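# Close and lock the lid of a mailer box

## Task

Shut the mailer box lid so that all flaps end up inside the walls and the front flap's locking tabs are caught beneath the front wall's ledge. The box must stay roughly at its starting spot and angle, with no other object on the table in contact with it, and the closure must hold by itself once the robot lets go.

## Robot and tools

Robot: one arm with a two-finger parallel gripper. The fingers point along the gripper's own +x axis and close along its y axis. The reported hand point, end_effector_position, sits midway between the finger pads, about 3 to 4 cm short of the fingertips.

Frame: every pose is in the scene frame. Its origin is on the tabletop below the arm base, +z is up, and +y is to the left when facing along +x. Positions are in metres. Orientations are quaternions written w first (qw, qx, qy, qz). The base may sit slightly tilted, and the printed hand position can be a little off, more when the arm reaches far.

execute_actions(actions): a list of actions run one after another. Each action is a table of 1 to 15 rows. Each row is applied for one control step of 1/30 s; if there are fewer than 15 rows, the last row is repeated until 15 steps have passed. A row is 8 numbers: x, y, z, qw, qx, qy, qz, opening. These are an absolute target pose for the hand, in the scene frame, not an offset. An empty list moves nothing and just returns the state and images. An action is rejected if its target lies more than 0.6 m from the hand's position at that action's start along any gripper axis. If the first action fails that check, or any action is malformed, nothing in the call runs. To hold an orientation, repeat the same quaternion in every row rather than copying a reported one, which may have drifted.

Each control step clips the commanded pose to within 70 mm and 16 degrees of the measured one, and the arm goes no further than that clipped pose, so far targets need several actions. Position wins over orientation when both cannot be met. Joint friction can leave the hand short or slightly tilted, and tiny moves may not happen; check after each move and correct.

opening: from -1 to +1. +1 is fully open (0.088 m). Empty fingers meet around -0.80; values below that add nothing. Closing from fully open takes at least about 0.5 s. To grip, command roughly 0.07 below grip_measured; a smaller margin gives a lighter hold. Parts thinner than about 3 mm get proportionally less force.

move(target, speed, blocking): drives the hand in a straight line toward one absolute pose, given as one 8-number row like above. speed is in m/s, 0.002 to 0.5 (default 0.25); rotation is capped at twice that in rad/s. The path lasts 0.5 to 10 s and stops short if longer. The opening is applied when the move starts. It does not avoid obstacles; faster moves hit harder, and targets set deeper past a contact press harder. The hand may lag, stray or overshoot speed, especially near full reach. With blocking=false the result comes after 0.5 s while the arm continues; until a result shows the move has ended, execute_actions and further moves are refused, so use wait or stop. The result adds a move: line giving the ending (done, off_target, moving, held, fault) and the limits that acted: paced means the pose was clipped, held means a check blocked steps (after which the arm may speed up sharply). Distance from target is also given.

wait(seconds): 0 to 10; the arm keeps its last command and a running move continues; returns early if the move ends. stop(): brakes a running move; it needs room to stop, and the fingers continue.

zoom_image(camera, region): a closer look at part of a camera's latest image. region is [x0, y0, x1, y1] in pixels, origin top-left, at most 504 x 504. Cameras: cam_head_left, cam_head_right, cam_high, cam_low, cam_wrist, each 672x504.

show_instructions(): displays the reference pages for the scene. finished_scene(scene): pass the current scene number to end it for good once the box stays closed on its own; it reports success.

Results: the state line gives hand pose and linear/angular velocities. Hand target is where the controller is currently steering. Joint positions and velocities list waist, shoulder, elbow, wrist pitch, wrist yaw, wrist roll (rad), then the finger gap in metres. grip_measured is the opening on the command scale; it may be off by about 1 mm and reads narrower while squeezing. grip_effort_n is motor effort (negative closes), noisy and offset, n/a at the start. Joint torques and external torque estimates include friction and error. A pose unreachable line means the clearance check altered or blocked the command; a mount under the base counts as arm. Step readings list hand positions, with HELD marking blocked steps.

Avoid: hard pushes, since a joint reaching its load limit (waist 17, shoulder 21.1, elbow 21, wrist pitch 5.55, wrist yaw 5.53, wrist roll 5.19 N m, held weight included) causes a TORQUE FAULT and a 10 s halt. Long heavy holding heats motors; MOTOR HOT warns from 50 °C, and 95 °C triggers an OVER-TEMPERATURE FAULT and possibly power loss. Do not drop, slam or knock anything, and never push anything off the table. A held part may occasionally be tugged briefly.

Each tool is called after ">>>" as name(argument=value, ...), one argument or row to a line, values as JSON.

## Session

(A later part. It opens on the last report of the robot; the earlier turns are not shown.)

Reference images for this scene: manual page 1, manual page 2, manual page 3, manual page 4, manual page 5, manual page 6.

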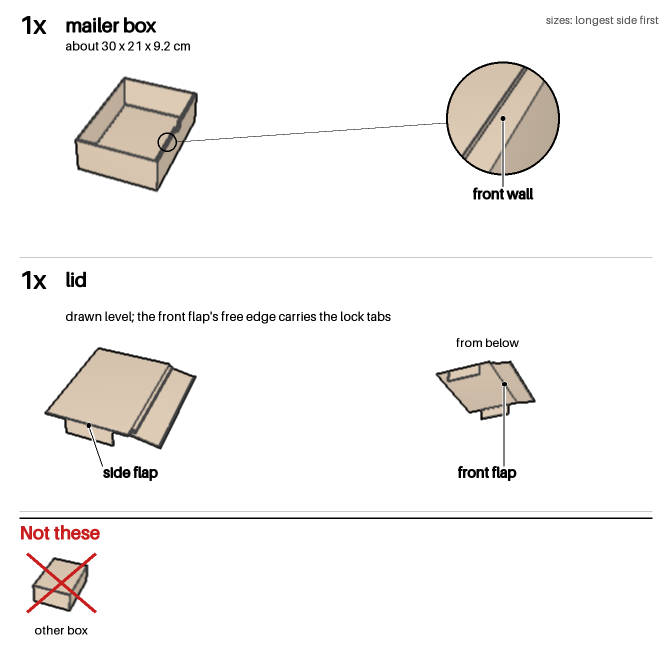

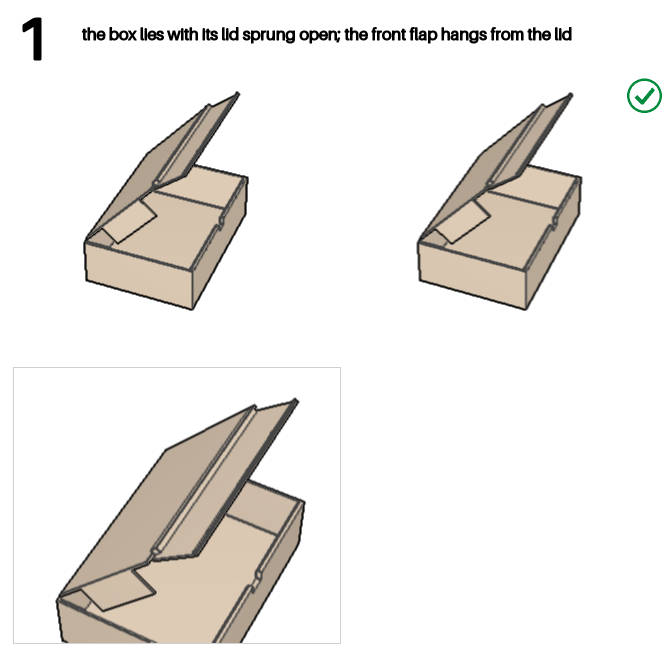

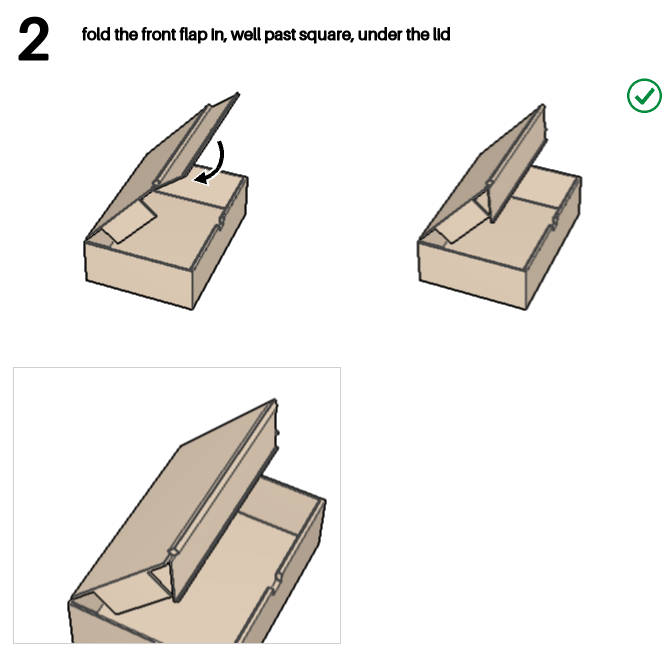

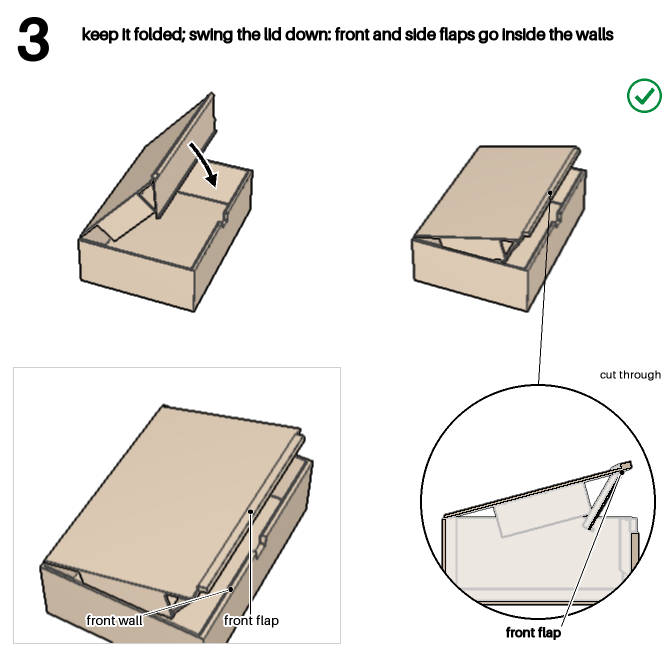

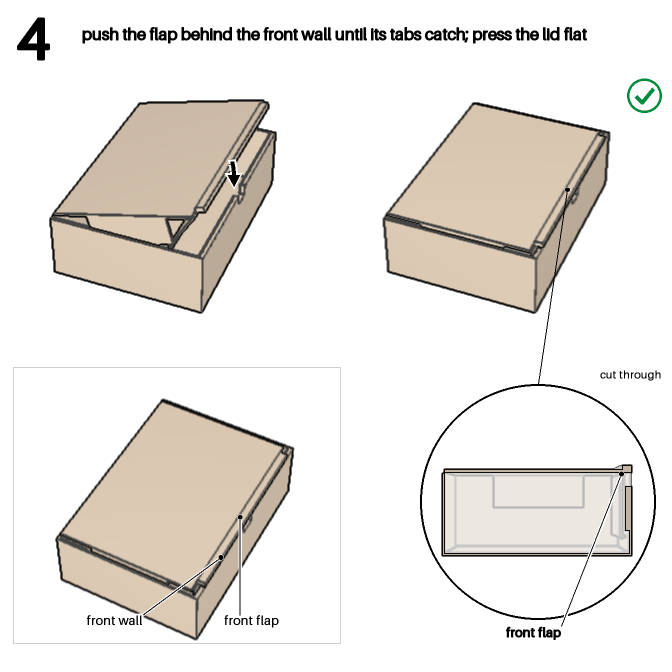

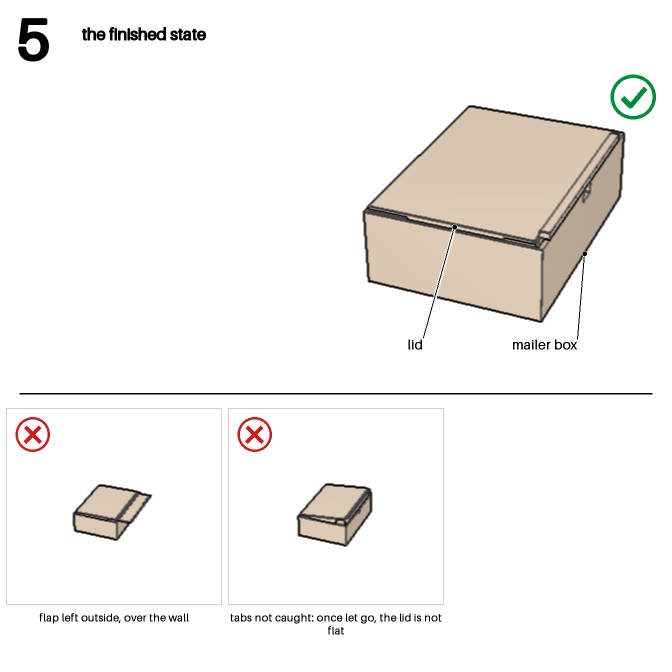

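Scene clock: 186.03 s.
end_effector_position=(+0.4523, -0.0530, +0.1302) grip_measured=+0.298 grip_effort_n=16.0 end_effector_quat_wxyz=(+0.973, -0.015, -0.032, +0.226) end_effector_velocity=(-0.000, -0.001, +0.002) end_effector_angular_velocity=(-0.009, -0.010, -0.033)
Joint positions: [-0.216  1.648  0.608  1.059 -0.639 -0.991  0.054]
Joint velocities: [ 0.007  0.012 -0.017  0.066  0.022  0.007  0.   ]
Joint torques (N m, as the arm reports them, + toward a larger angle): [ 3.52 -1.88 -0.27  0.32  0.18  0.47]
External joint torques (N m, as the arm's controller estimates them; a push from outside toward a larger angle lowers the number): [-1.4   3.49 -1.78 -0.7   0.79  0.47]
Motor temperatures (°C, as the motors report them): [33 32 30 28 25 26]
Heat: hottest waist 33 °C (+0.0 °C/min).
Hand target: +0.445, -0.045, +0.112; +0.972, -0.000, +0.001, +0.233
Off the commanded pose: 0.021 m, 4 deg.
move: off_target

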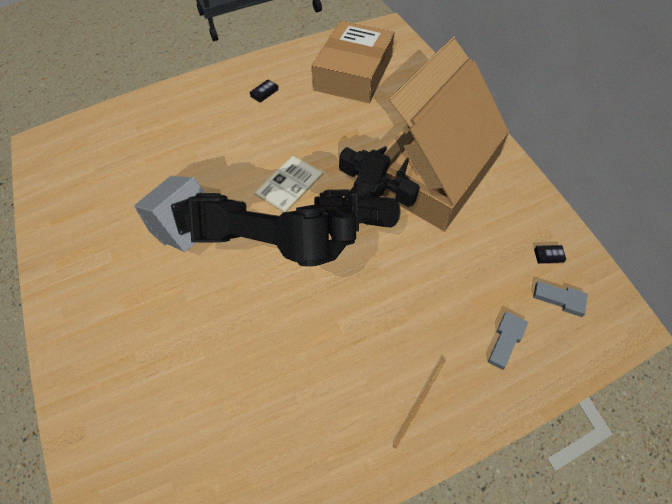

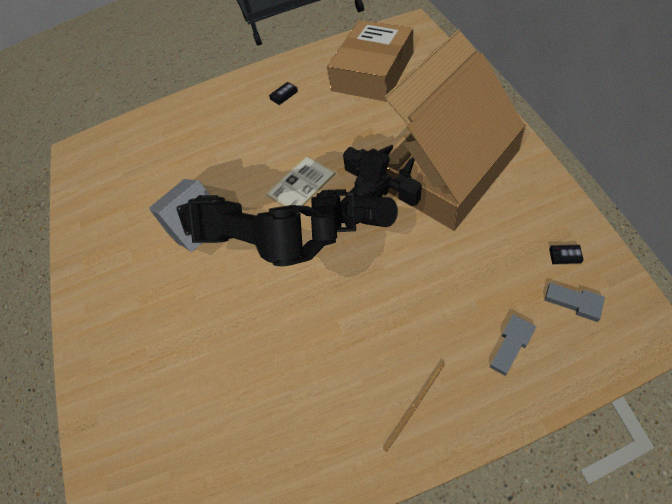

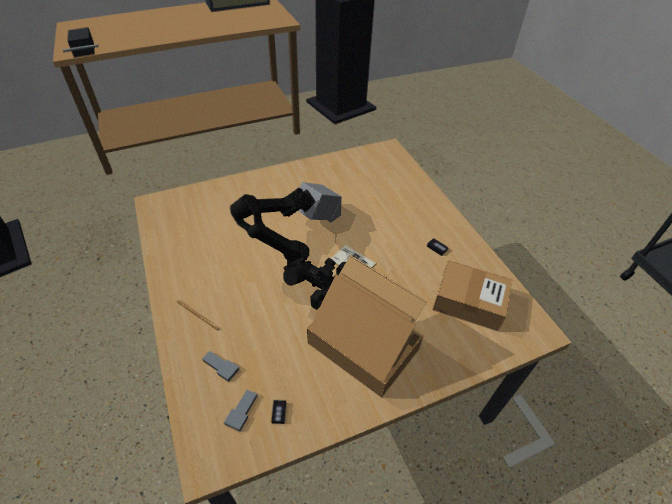

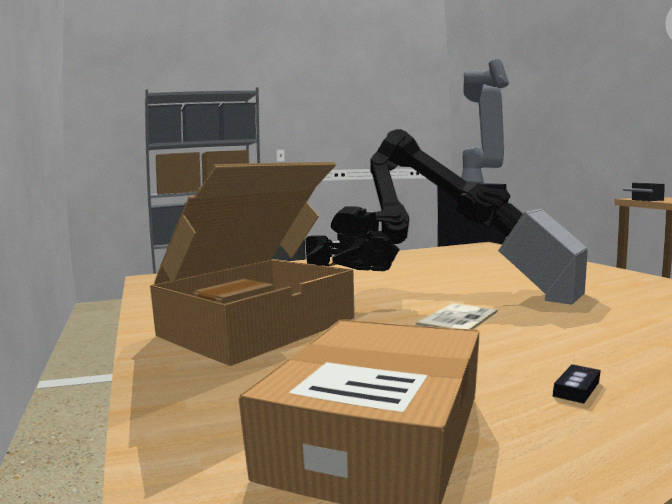

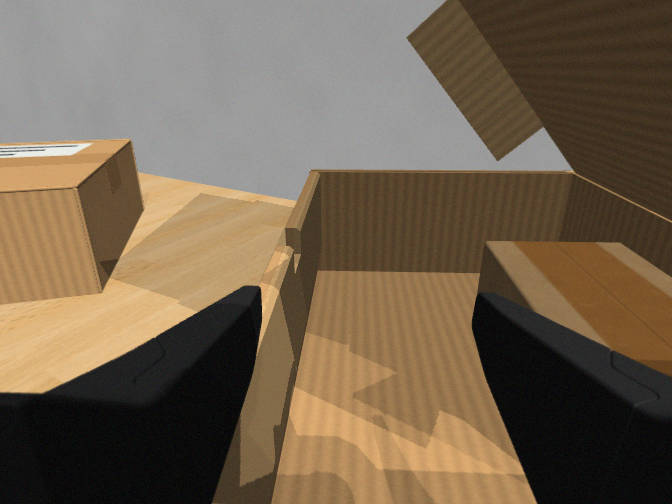

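>>> move(
  target=[0.385,-0.075,0.112,0.972,0,0,0.233,0.3],
  speed=0.05,
)

Scene clock: 194.33 s.
end_effector_position=(+0.3867, -0.0742, +0.1119) grip_measured=+0.298 grip_effort_n=16.5 end_effector_quat_wxyz=(+0.973, -0.001, -0.000, +0.233) end_effector_velocity=(-0.005, +0.001, +0.002) end_effector_angular_velocity=(+0.016, -0.003, +0.012)
Joint positions: [-0.395  1.485  0.401  1.048 -0.779 -0.986  0.054]
Joint velocities: [-0.007 -0.012 -0.012 -0.007 -0.022  0.007 -0.   ]
Joint torques (N m, as the arm reports them, + toward a larger angle): [ 3.44 -4.89  0.48  0.74 -0.84  0.11]
External joint torques (N m, as the arm's controller estimates them; a push from outside toward a larger angle lowers the number): [-0.05 -0.08 -0.32 -0.2  -0.2   0.11]
Motor temperatures (°C, as the motors report them): [33 32 30 28 25 26]
Heat: hottest waist 33 °C (+0.0 °C/min).
Hand target: +0.385, -0.075, +0.112; +0.972, +0.000, -0.000, +0.233
Off the commanded pose: 0.002 m, 0 deg.
move: done

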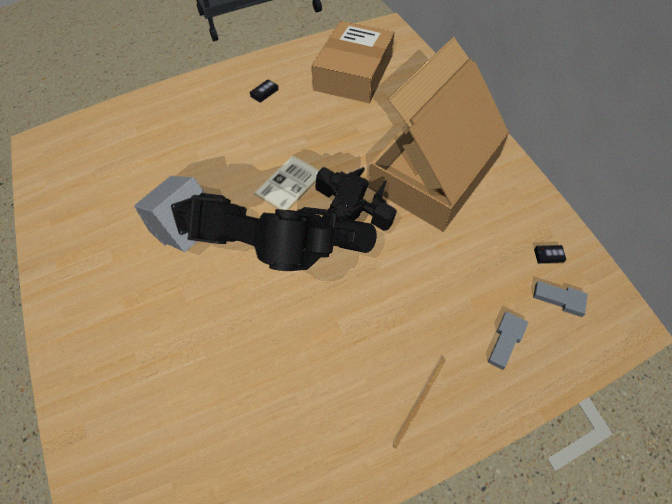

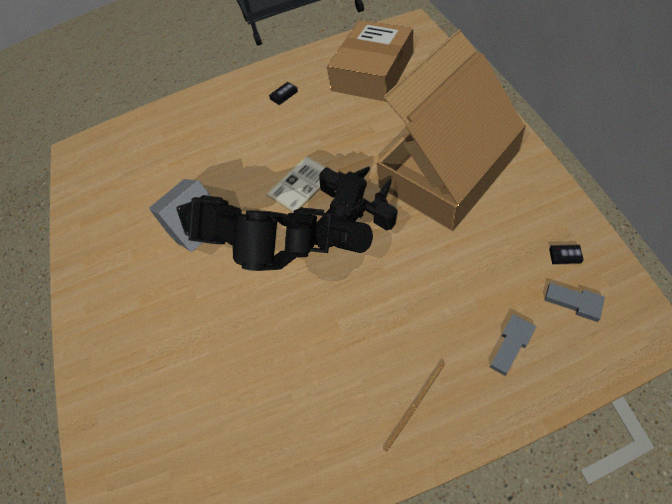

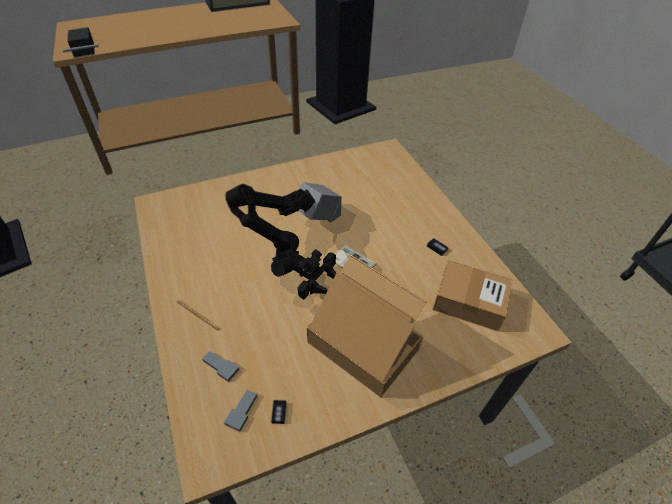

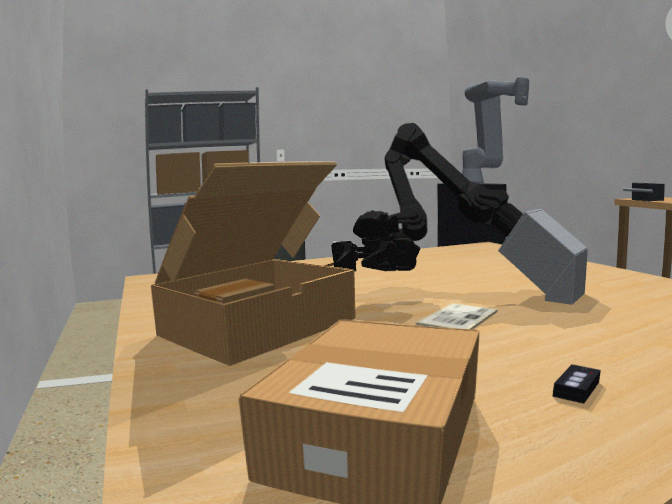

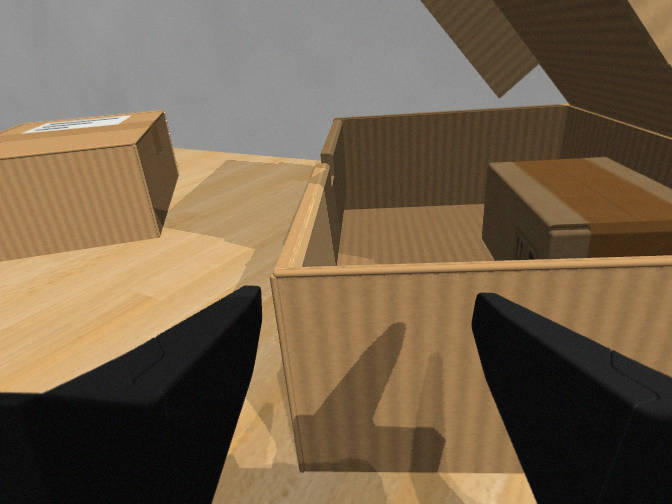

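>>> move(
  target=[0.395,-0.111,0.265,0.427,0.876,0.189,0.126,0.0],
  speed=0.4,
)

Scene clock: 208.97 s.
end_effector_position=(+0.3945, -0.1077, +0.2626) grip_measured=+0.002 grip_effort_n=-10.9 end_effector_quat_wxyz=(+0.428, +0.874, +0.193, +0.128) end_effector_velocity=(-0.001, +0.001, -0.001) end_effector_angular_velocity=(+0.006, +0.015, +0.007)
Joint positions: [-0.006  0.895  0.55   0.359 -0.434  1.265  0.039]
Joint velocities: [ 0.002 -0.007  0.002 -0.022  0.007  0.007  0.   ]
Joint torques (N m, as the arm reports them, + toward a larger angle): [ 2.7  -3.22  5.73  0.82 -0.43  0.11]
External joint torques (N m, as the arm's controller estimates them; a push from outside toward a larger angle lowers the number): [ 0.2  -0.09  1.62 -0.24  0.18  0.17]
Motor temperatures (°C, as the motors report them): [32 32 30 28 26 26]
Heat: hottest waist 32 °C (-1.0 °C/min).
Hand target: +0.395, -0.111, +0.265; +0.427, +0.875, +0.189, +0.126
Off the commanded pose: 0.004 m, 1 deg.
move: done

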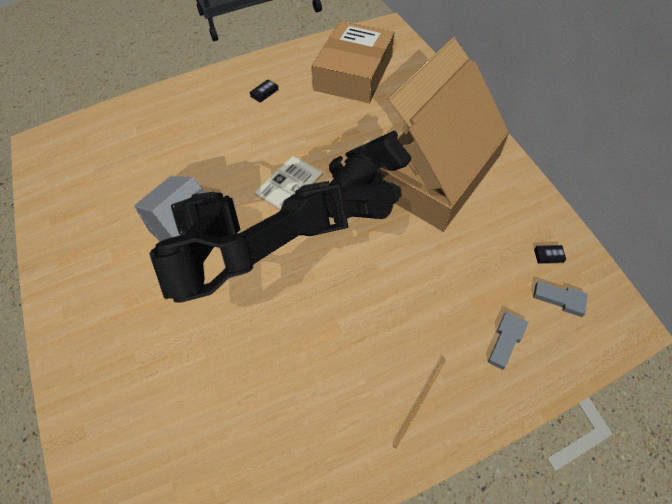

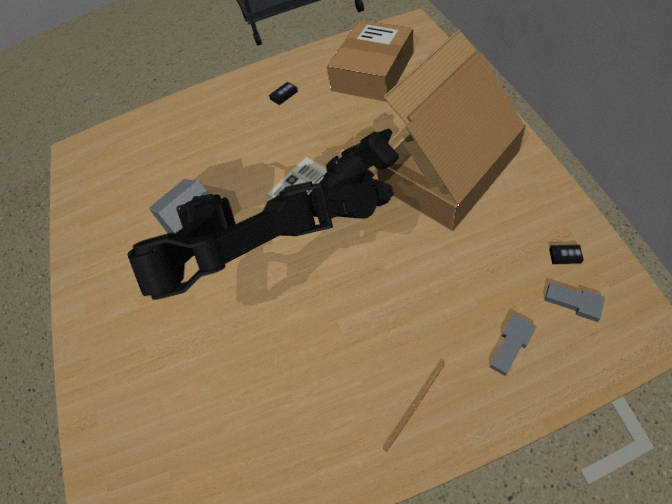

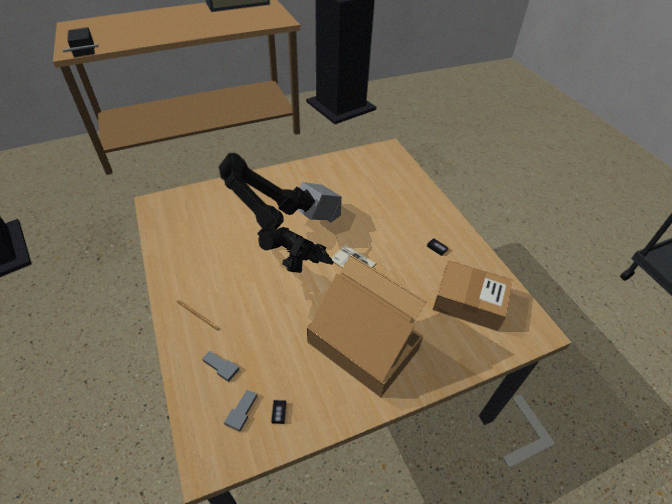

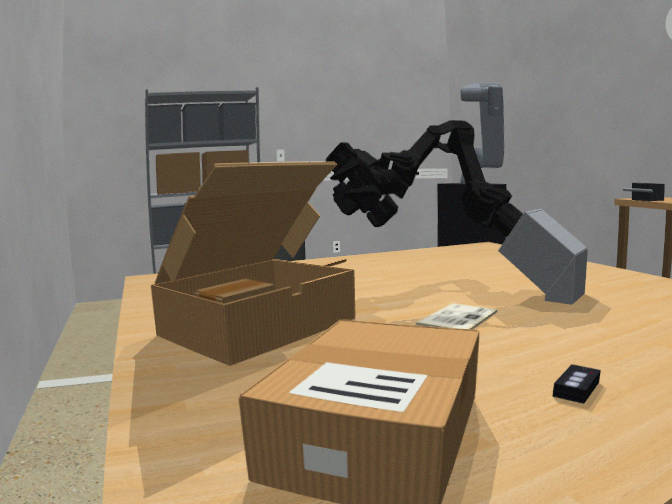

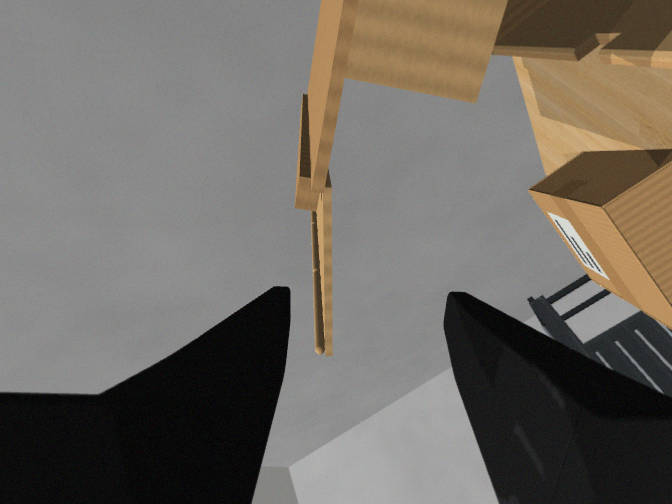

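>>> move(
  target=[0.459,-0.084,0.274,0.427,0.876,0.189,0.126,0.0],
  speed=0.1,
)

>>> move(
  target=[0.459,-0.084,0.274,0.427,0.876,0.189,0.126,-1],
)

Scene clock: 214.70 s.
end_effector_position=(+0.4565, -0.0843, +0.2743) grip_measured=+0.002 grip_effort_n=-10.5 end_effector_quat_wxyz=(+0.427, +0.875, +0.189, +0.128) end_effector_velocity=(+0.002, -0.000, +0.003) end_effector_angular_velocity=(-0.016, -0.021, -0.002)
Joint positions: [ 0.123  1.186  0.723  0.484 -0.306  1.267  0.039]
Joint velocities: [ 0.002  0.007  0.007  0.007 -0.007 -0.022 -0.   ]
Joint torques (N m, as the arm reports them, + toward a larger angle): [ 4.35 -2.47  5.54  1.22 -0.44  0.02]
External joint torques (N m, as the arm's controller estimates them; a push from outside toward a larger angle lowers the number): [0.32 1.3  1.5  0.13 0.17 0.07]
Motor temperatures (°C, as the motors report them): [32 32 30 28 25 26]
Heat: hottest waist 32 °C (-1.0 °C/min).
Hand target: +0.459, -0.084, +0.274; +0.427, +0.875, +0.189, +0.126
Off the commanded pose: 0.002 m, 0 deg.
move: done

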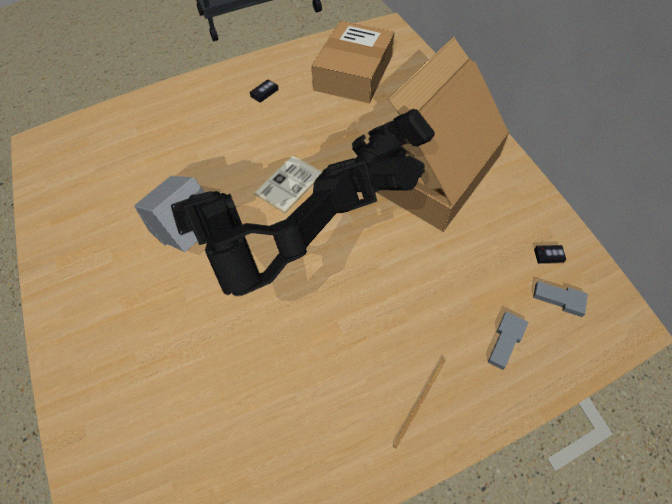

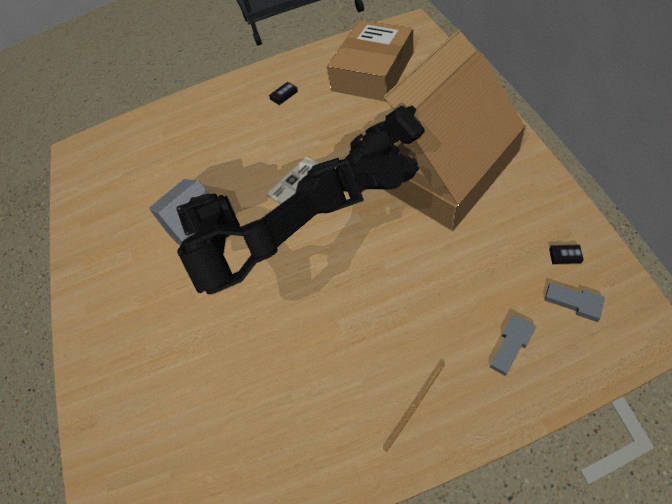

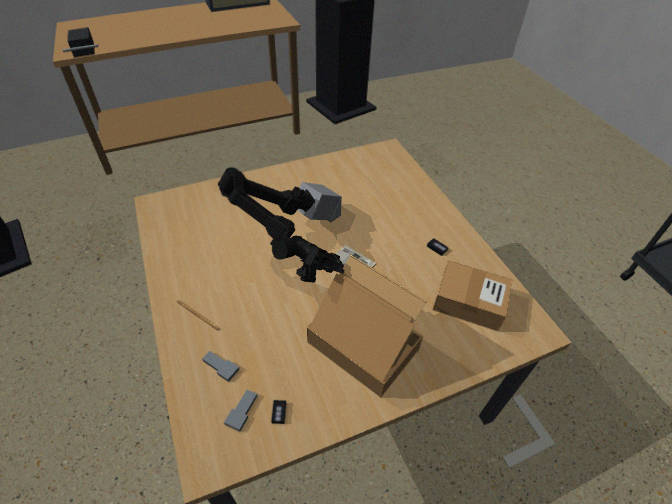

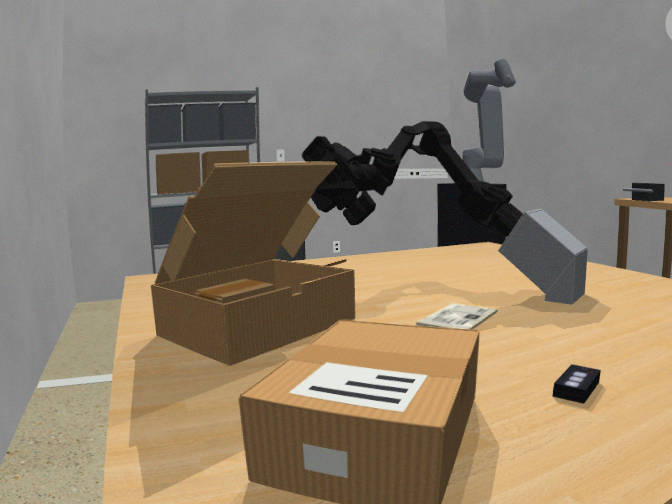

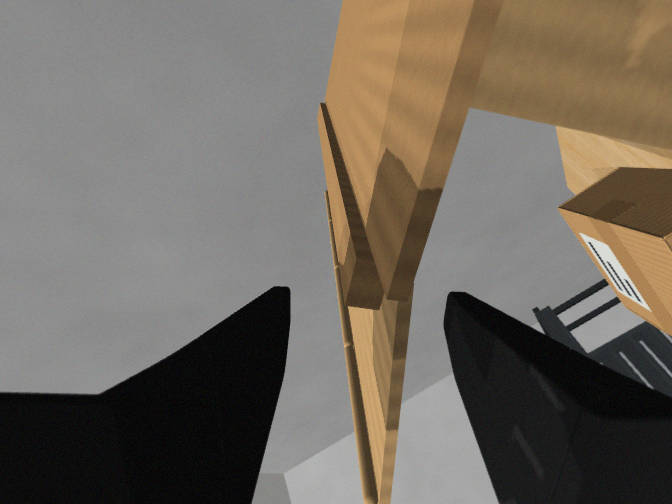

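Scene clock: 215.40 s.
end_effector_position=(+0.4569, -0.0845, +0.2754) grip_measured=-0.780 grip_effort_n=-83.5 end_effector_quat_wxyz=(+0.427, +0.875, +0.188, +0.129) end_effector_velocity=(-0.002, +0.002, +0.001) end_effector_angular_velocity=(-0.017, -0.013, +0.010)
Joint positions: [ 0.125  1.186  0.724  0.486 -0.306  1.267  0.001]
Joint velocities: [ 0.002 -0.002 -0.002 -0.007 -0.007 -0.022 -0.   ]
Joint torques (N m, as the arm reports them, + toward a larger angle): [ 4.27 -2.34  5.56  1.19 -0.42  0.06]
External joint torques (N m, as the arm's controller estimates them; a push from outside toward a larger angle lowers the number): [0.22 1.39 1.55 0.11 0.19 0.11]
Motor temperatures (°C, as the motors report them): [32 32 30 28 25 26]
Heat: hottest waist 32 °C (-1.0 °C/min).
Hand target: +0.459, -0.084, +0.274; +0.427, +0.875, +0.189, +0.126
Off the commanded pose: 0.003 m, 0 deg.
move: done

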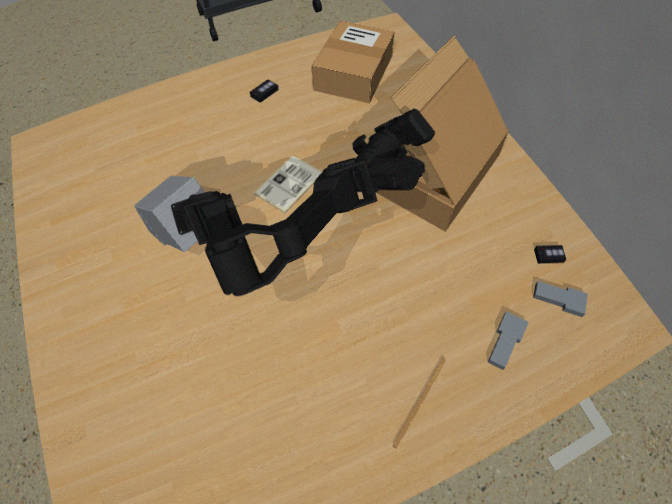

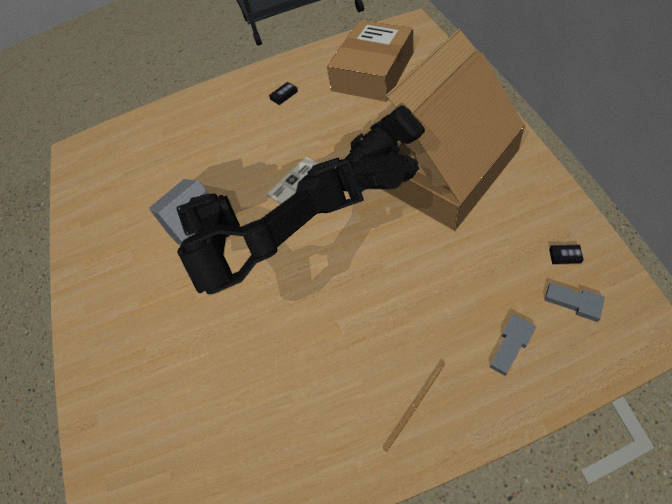

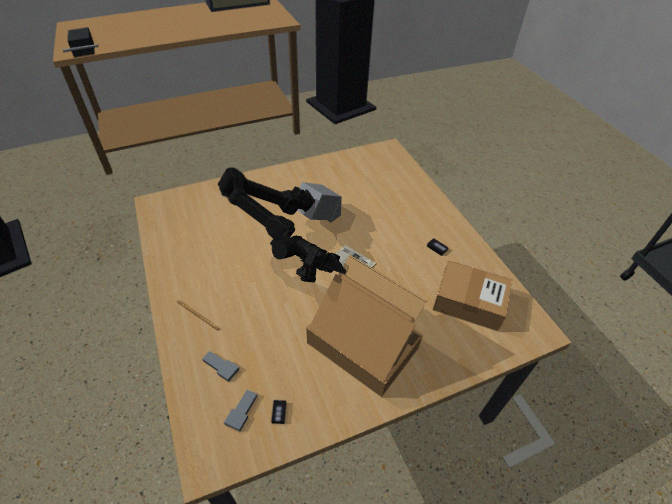

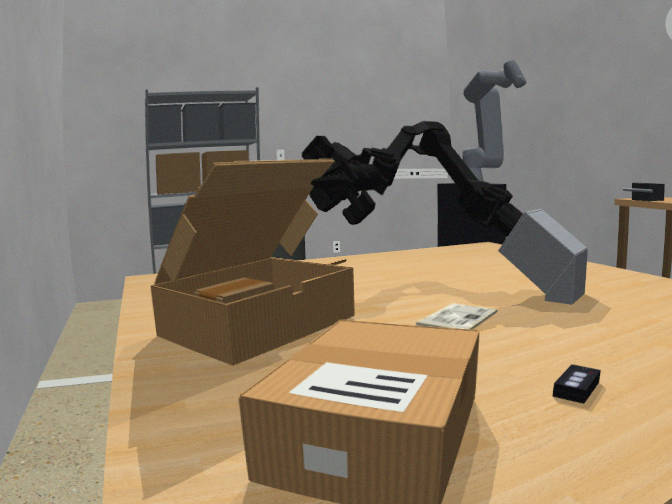

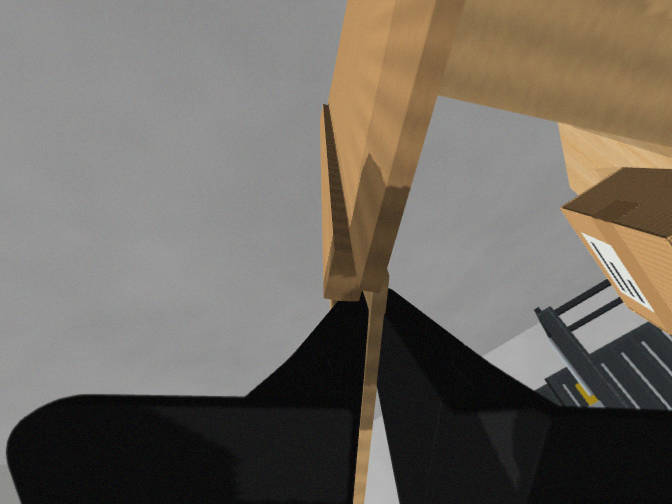

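>>> move(
  target=[0.4476,-0.063,0.234,0.757,0.613,0.118,0.194,-1],
  speed=0.2,
)

>>> move(
  target=[0.445,-0.058,0.196,0.945,0.236,0.025,0.225,-1],
  speed=0.2,
)

Scene clock: 224.00 s.
end_effector_position=(+0.4486, -0.0659, +0.2381) grip_measured=-0.781 grip_effort_n=-83.5 end_effector_quat_wxyz=(+0.756, +0.615, +0.114, +0.193) end_effector_velocity=(-0.002, +0.000, -0.000) end_effector_angular_velocity=(-0.045, -0.027, -0.002)
Joint positions: [ 0.052  1.271  0.611  0.691 -0.373  0.404  0.001]
Joint velocities: [-0.002 -0.002 -0.007  0.007 -0.007 -0.051 -0.   ]
Joint torques (N m, as the arm reports them, + toward a larger angle): [ 3.96 -2.67  3.42  1.34 -0.81 -0.21]
External joint torques (N m, as the arm's controller estimates them; a push from outside toward a larger angle lowers the number): [-0.23  1.36 -0.03  0.28 -0.21 -0.15]
Motor temperatures (°C, as the motors report them): [32 32 30 29 25 26]
Heat: hottest waist 32 °C (-1.0 °C/min).
Hand target: +0.448, -0.063, +0.234; +0.757, +0.613, +0.118, +0.194
Off the commanded pose: 0.005 m, 1 deg.
move: done

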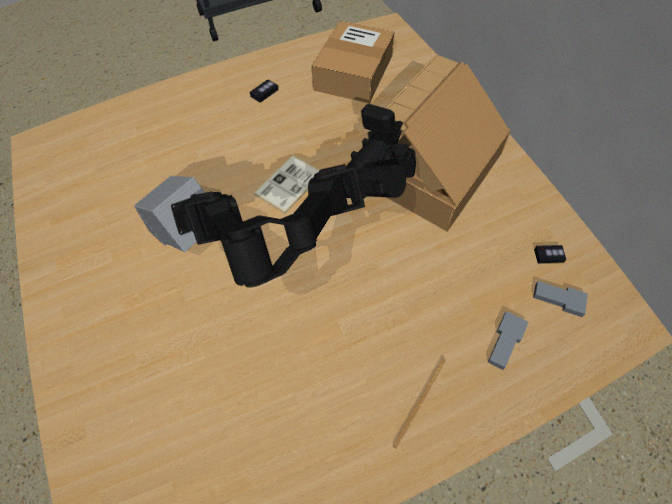

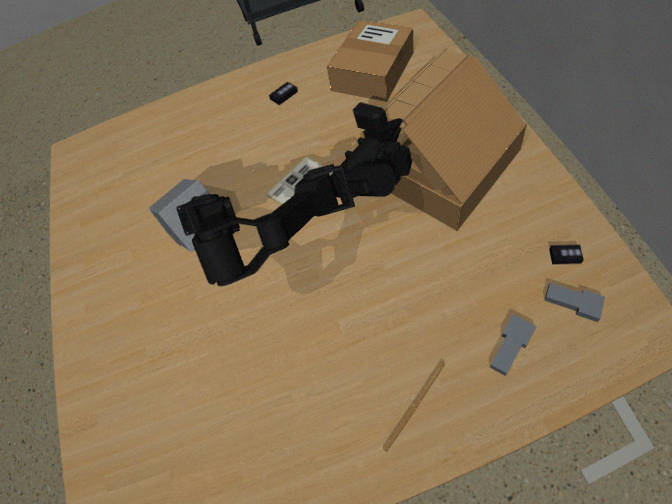

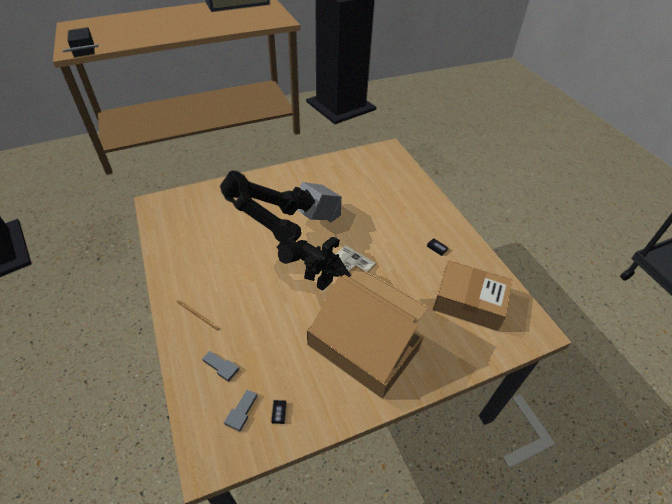

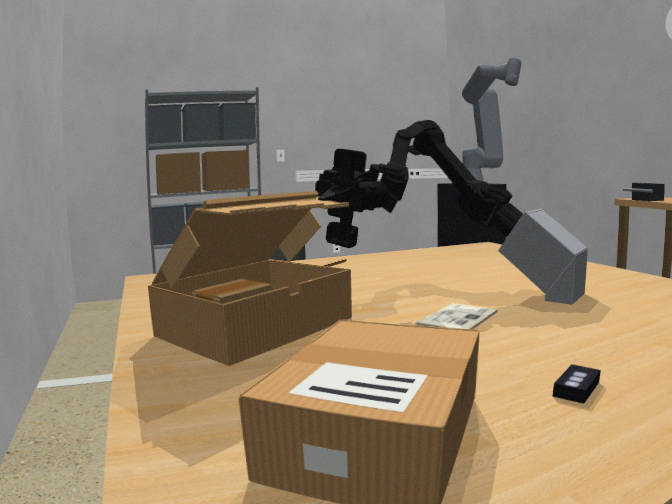

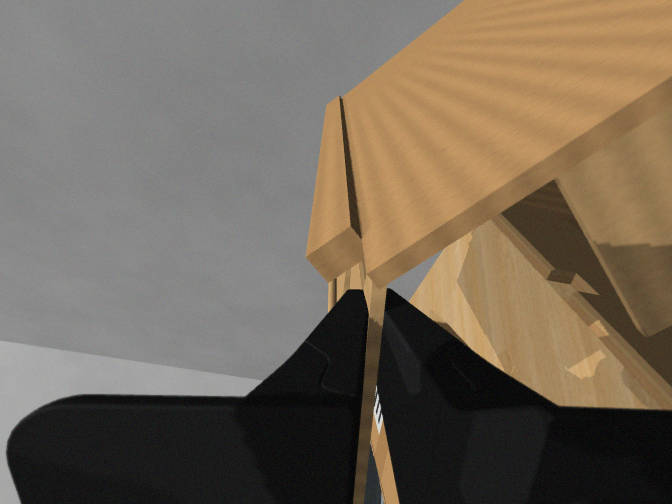

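Scene clock: 226.67 s.
end_effector_position=(+0.4463, -0.0613, +0.1978) grip_measured=-0.781 grip_effort_n=-83.5 end_effector_quat_wxyz=(+0.946, +0.238, +0.025, +0.220) end_effector_velocity=(-0.001, -0.000, -0.007) end_effector_angular_velocity=(-0.026, +0.027, -0.002)
Joint positions: [-0.056  1.383  0.568  0.846 -0.472 -0.464  0.001]
Joint velocities: [-0.007 -0.002 -0.002 -0.022  0.022 -0.022 -0.   ]
Joint torques (N m, as the arm reports them, + toward a larger angle): [ 4.42 -2.97  2.77  1.36 -1.03 -0.19]
External joint torques (N m, as the arm's controller estimates them; a push from outside toward a larger angle lowers the number): [ 0.11  1.52  0.02  0.32 -0.43 -0.17]
Motor temperatures (°C, as the motors report them): [32 32 30 29 26 26]
Heat: hottest waist 32 °C (-1.0 °C/min).
Hand target: +0.445, -0.058, +0.196; +0.945, +0.236, +0.025, +0.225
Off the commanded pose: 0.004 m, 1 deg.
move: done

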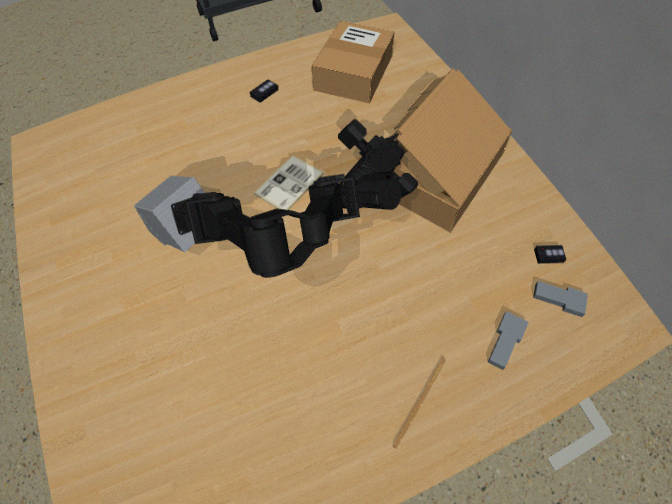

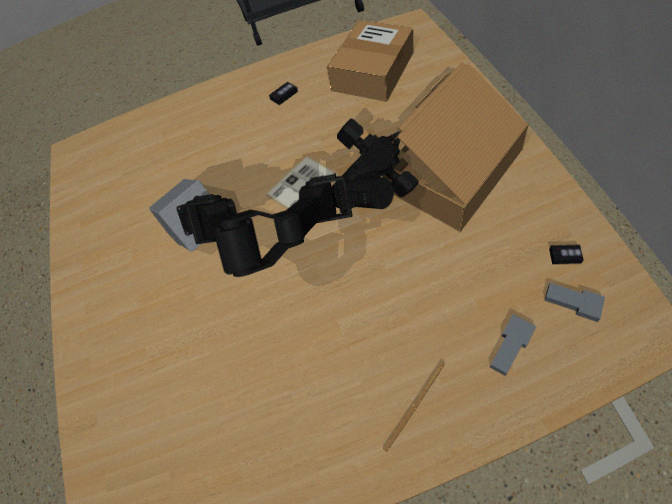

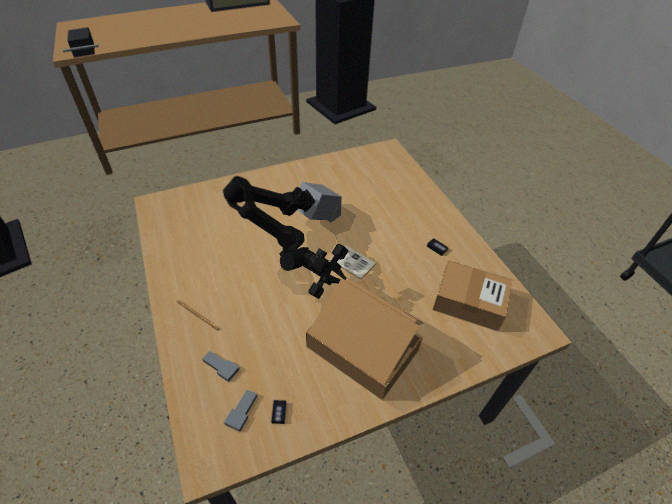

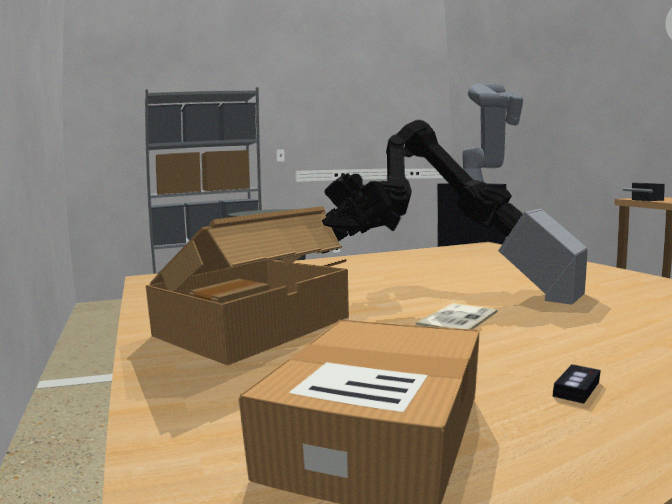

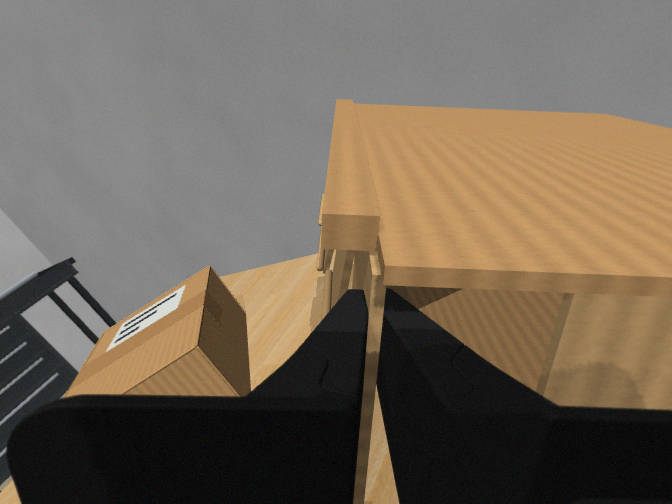

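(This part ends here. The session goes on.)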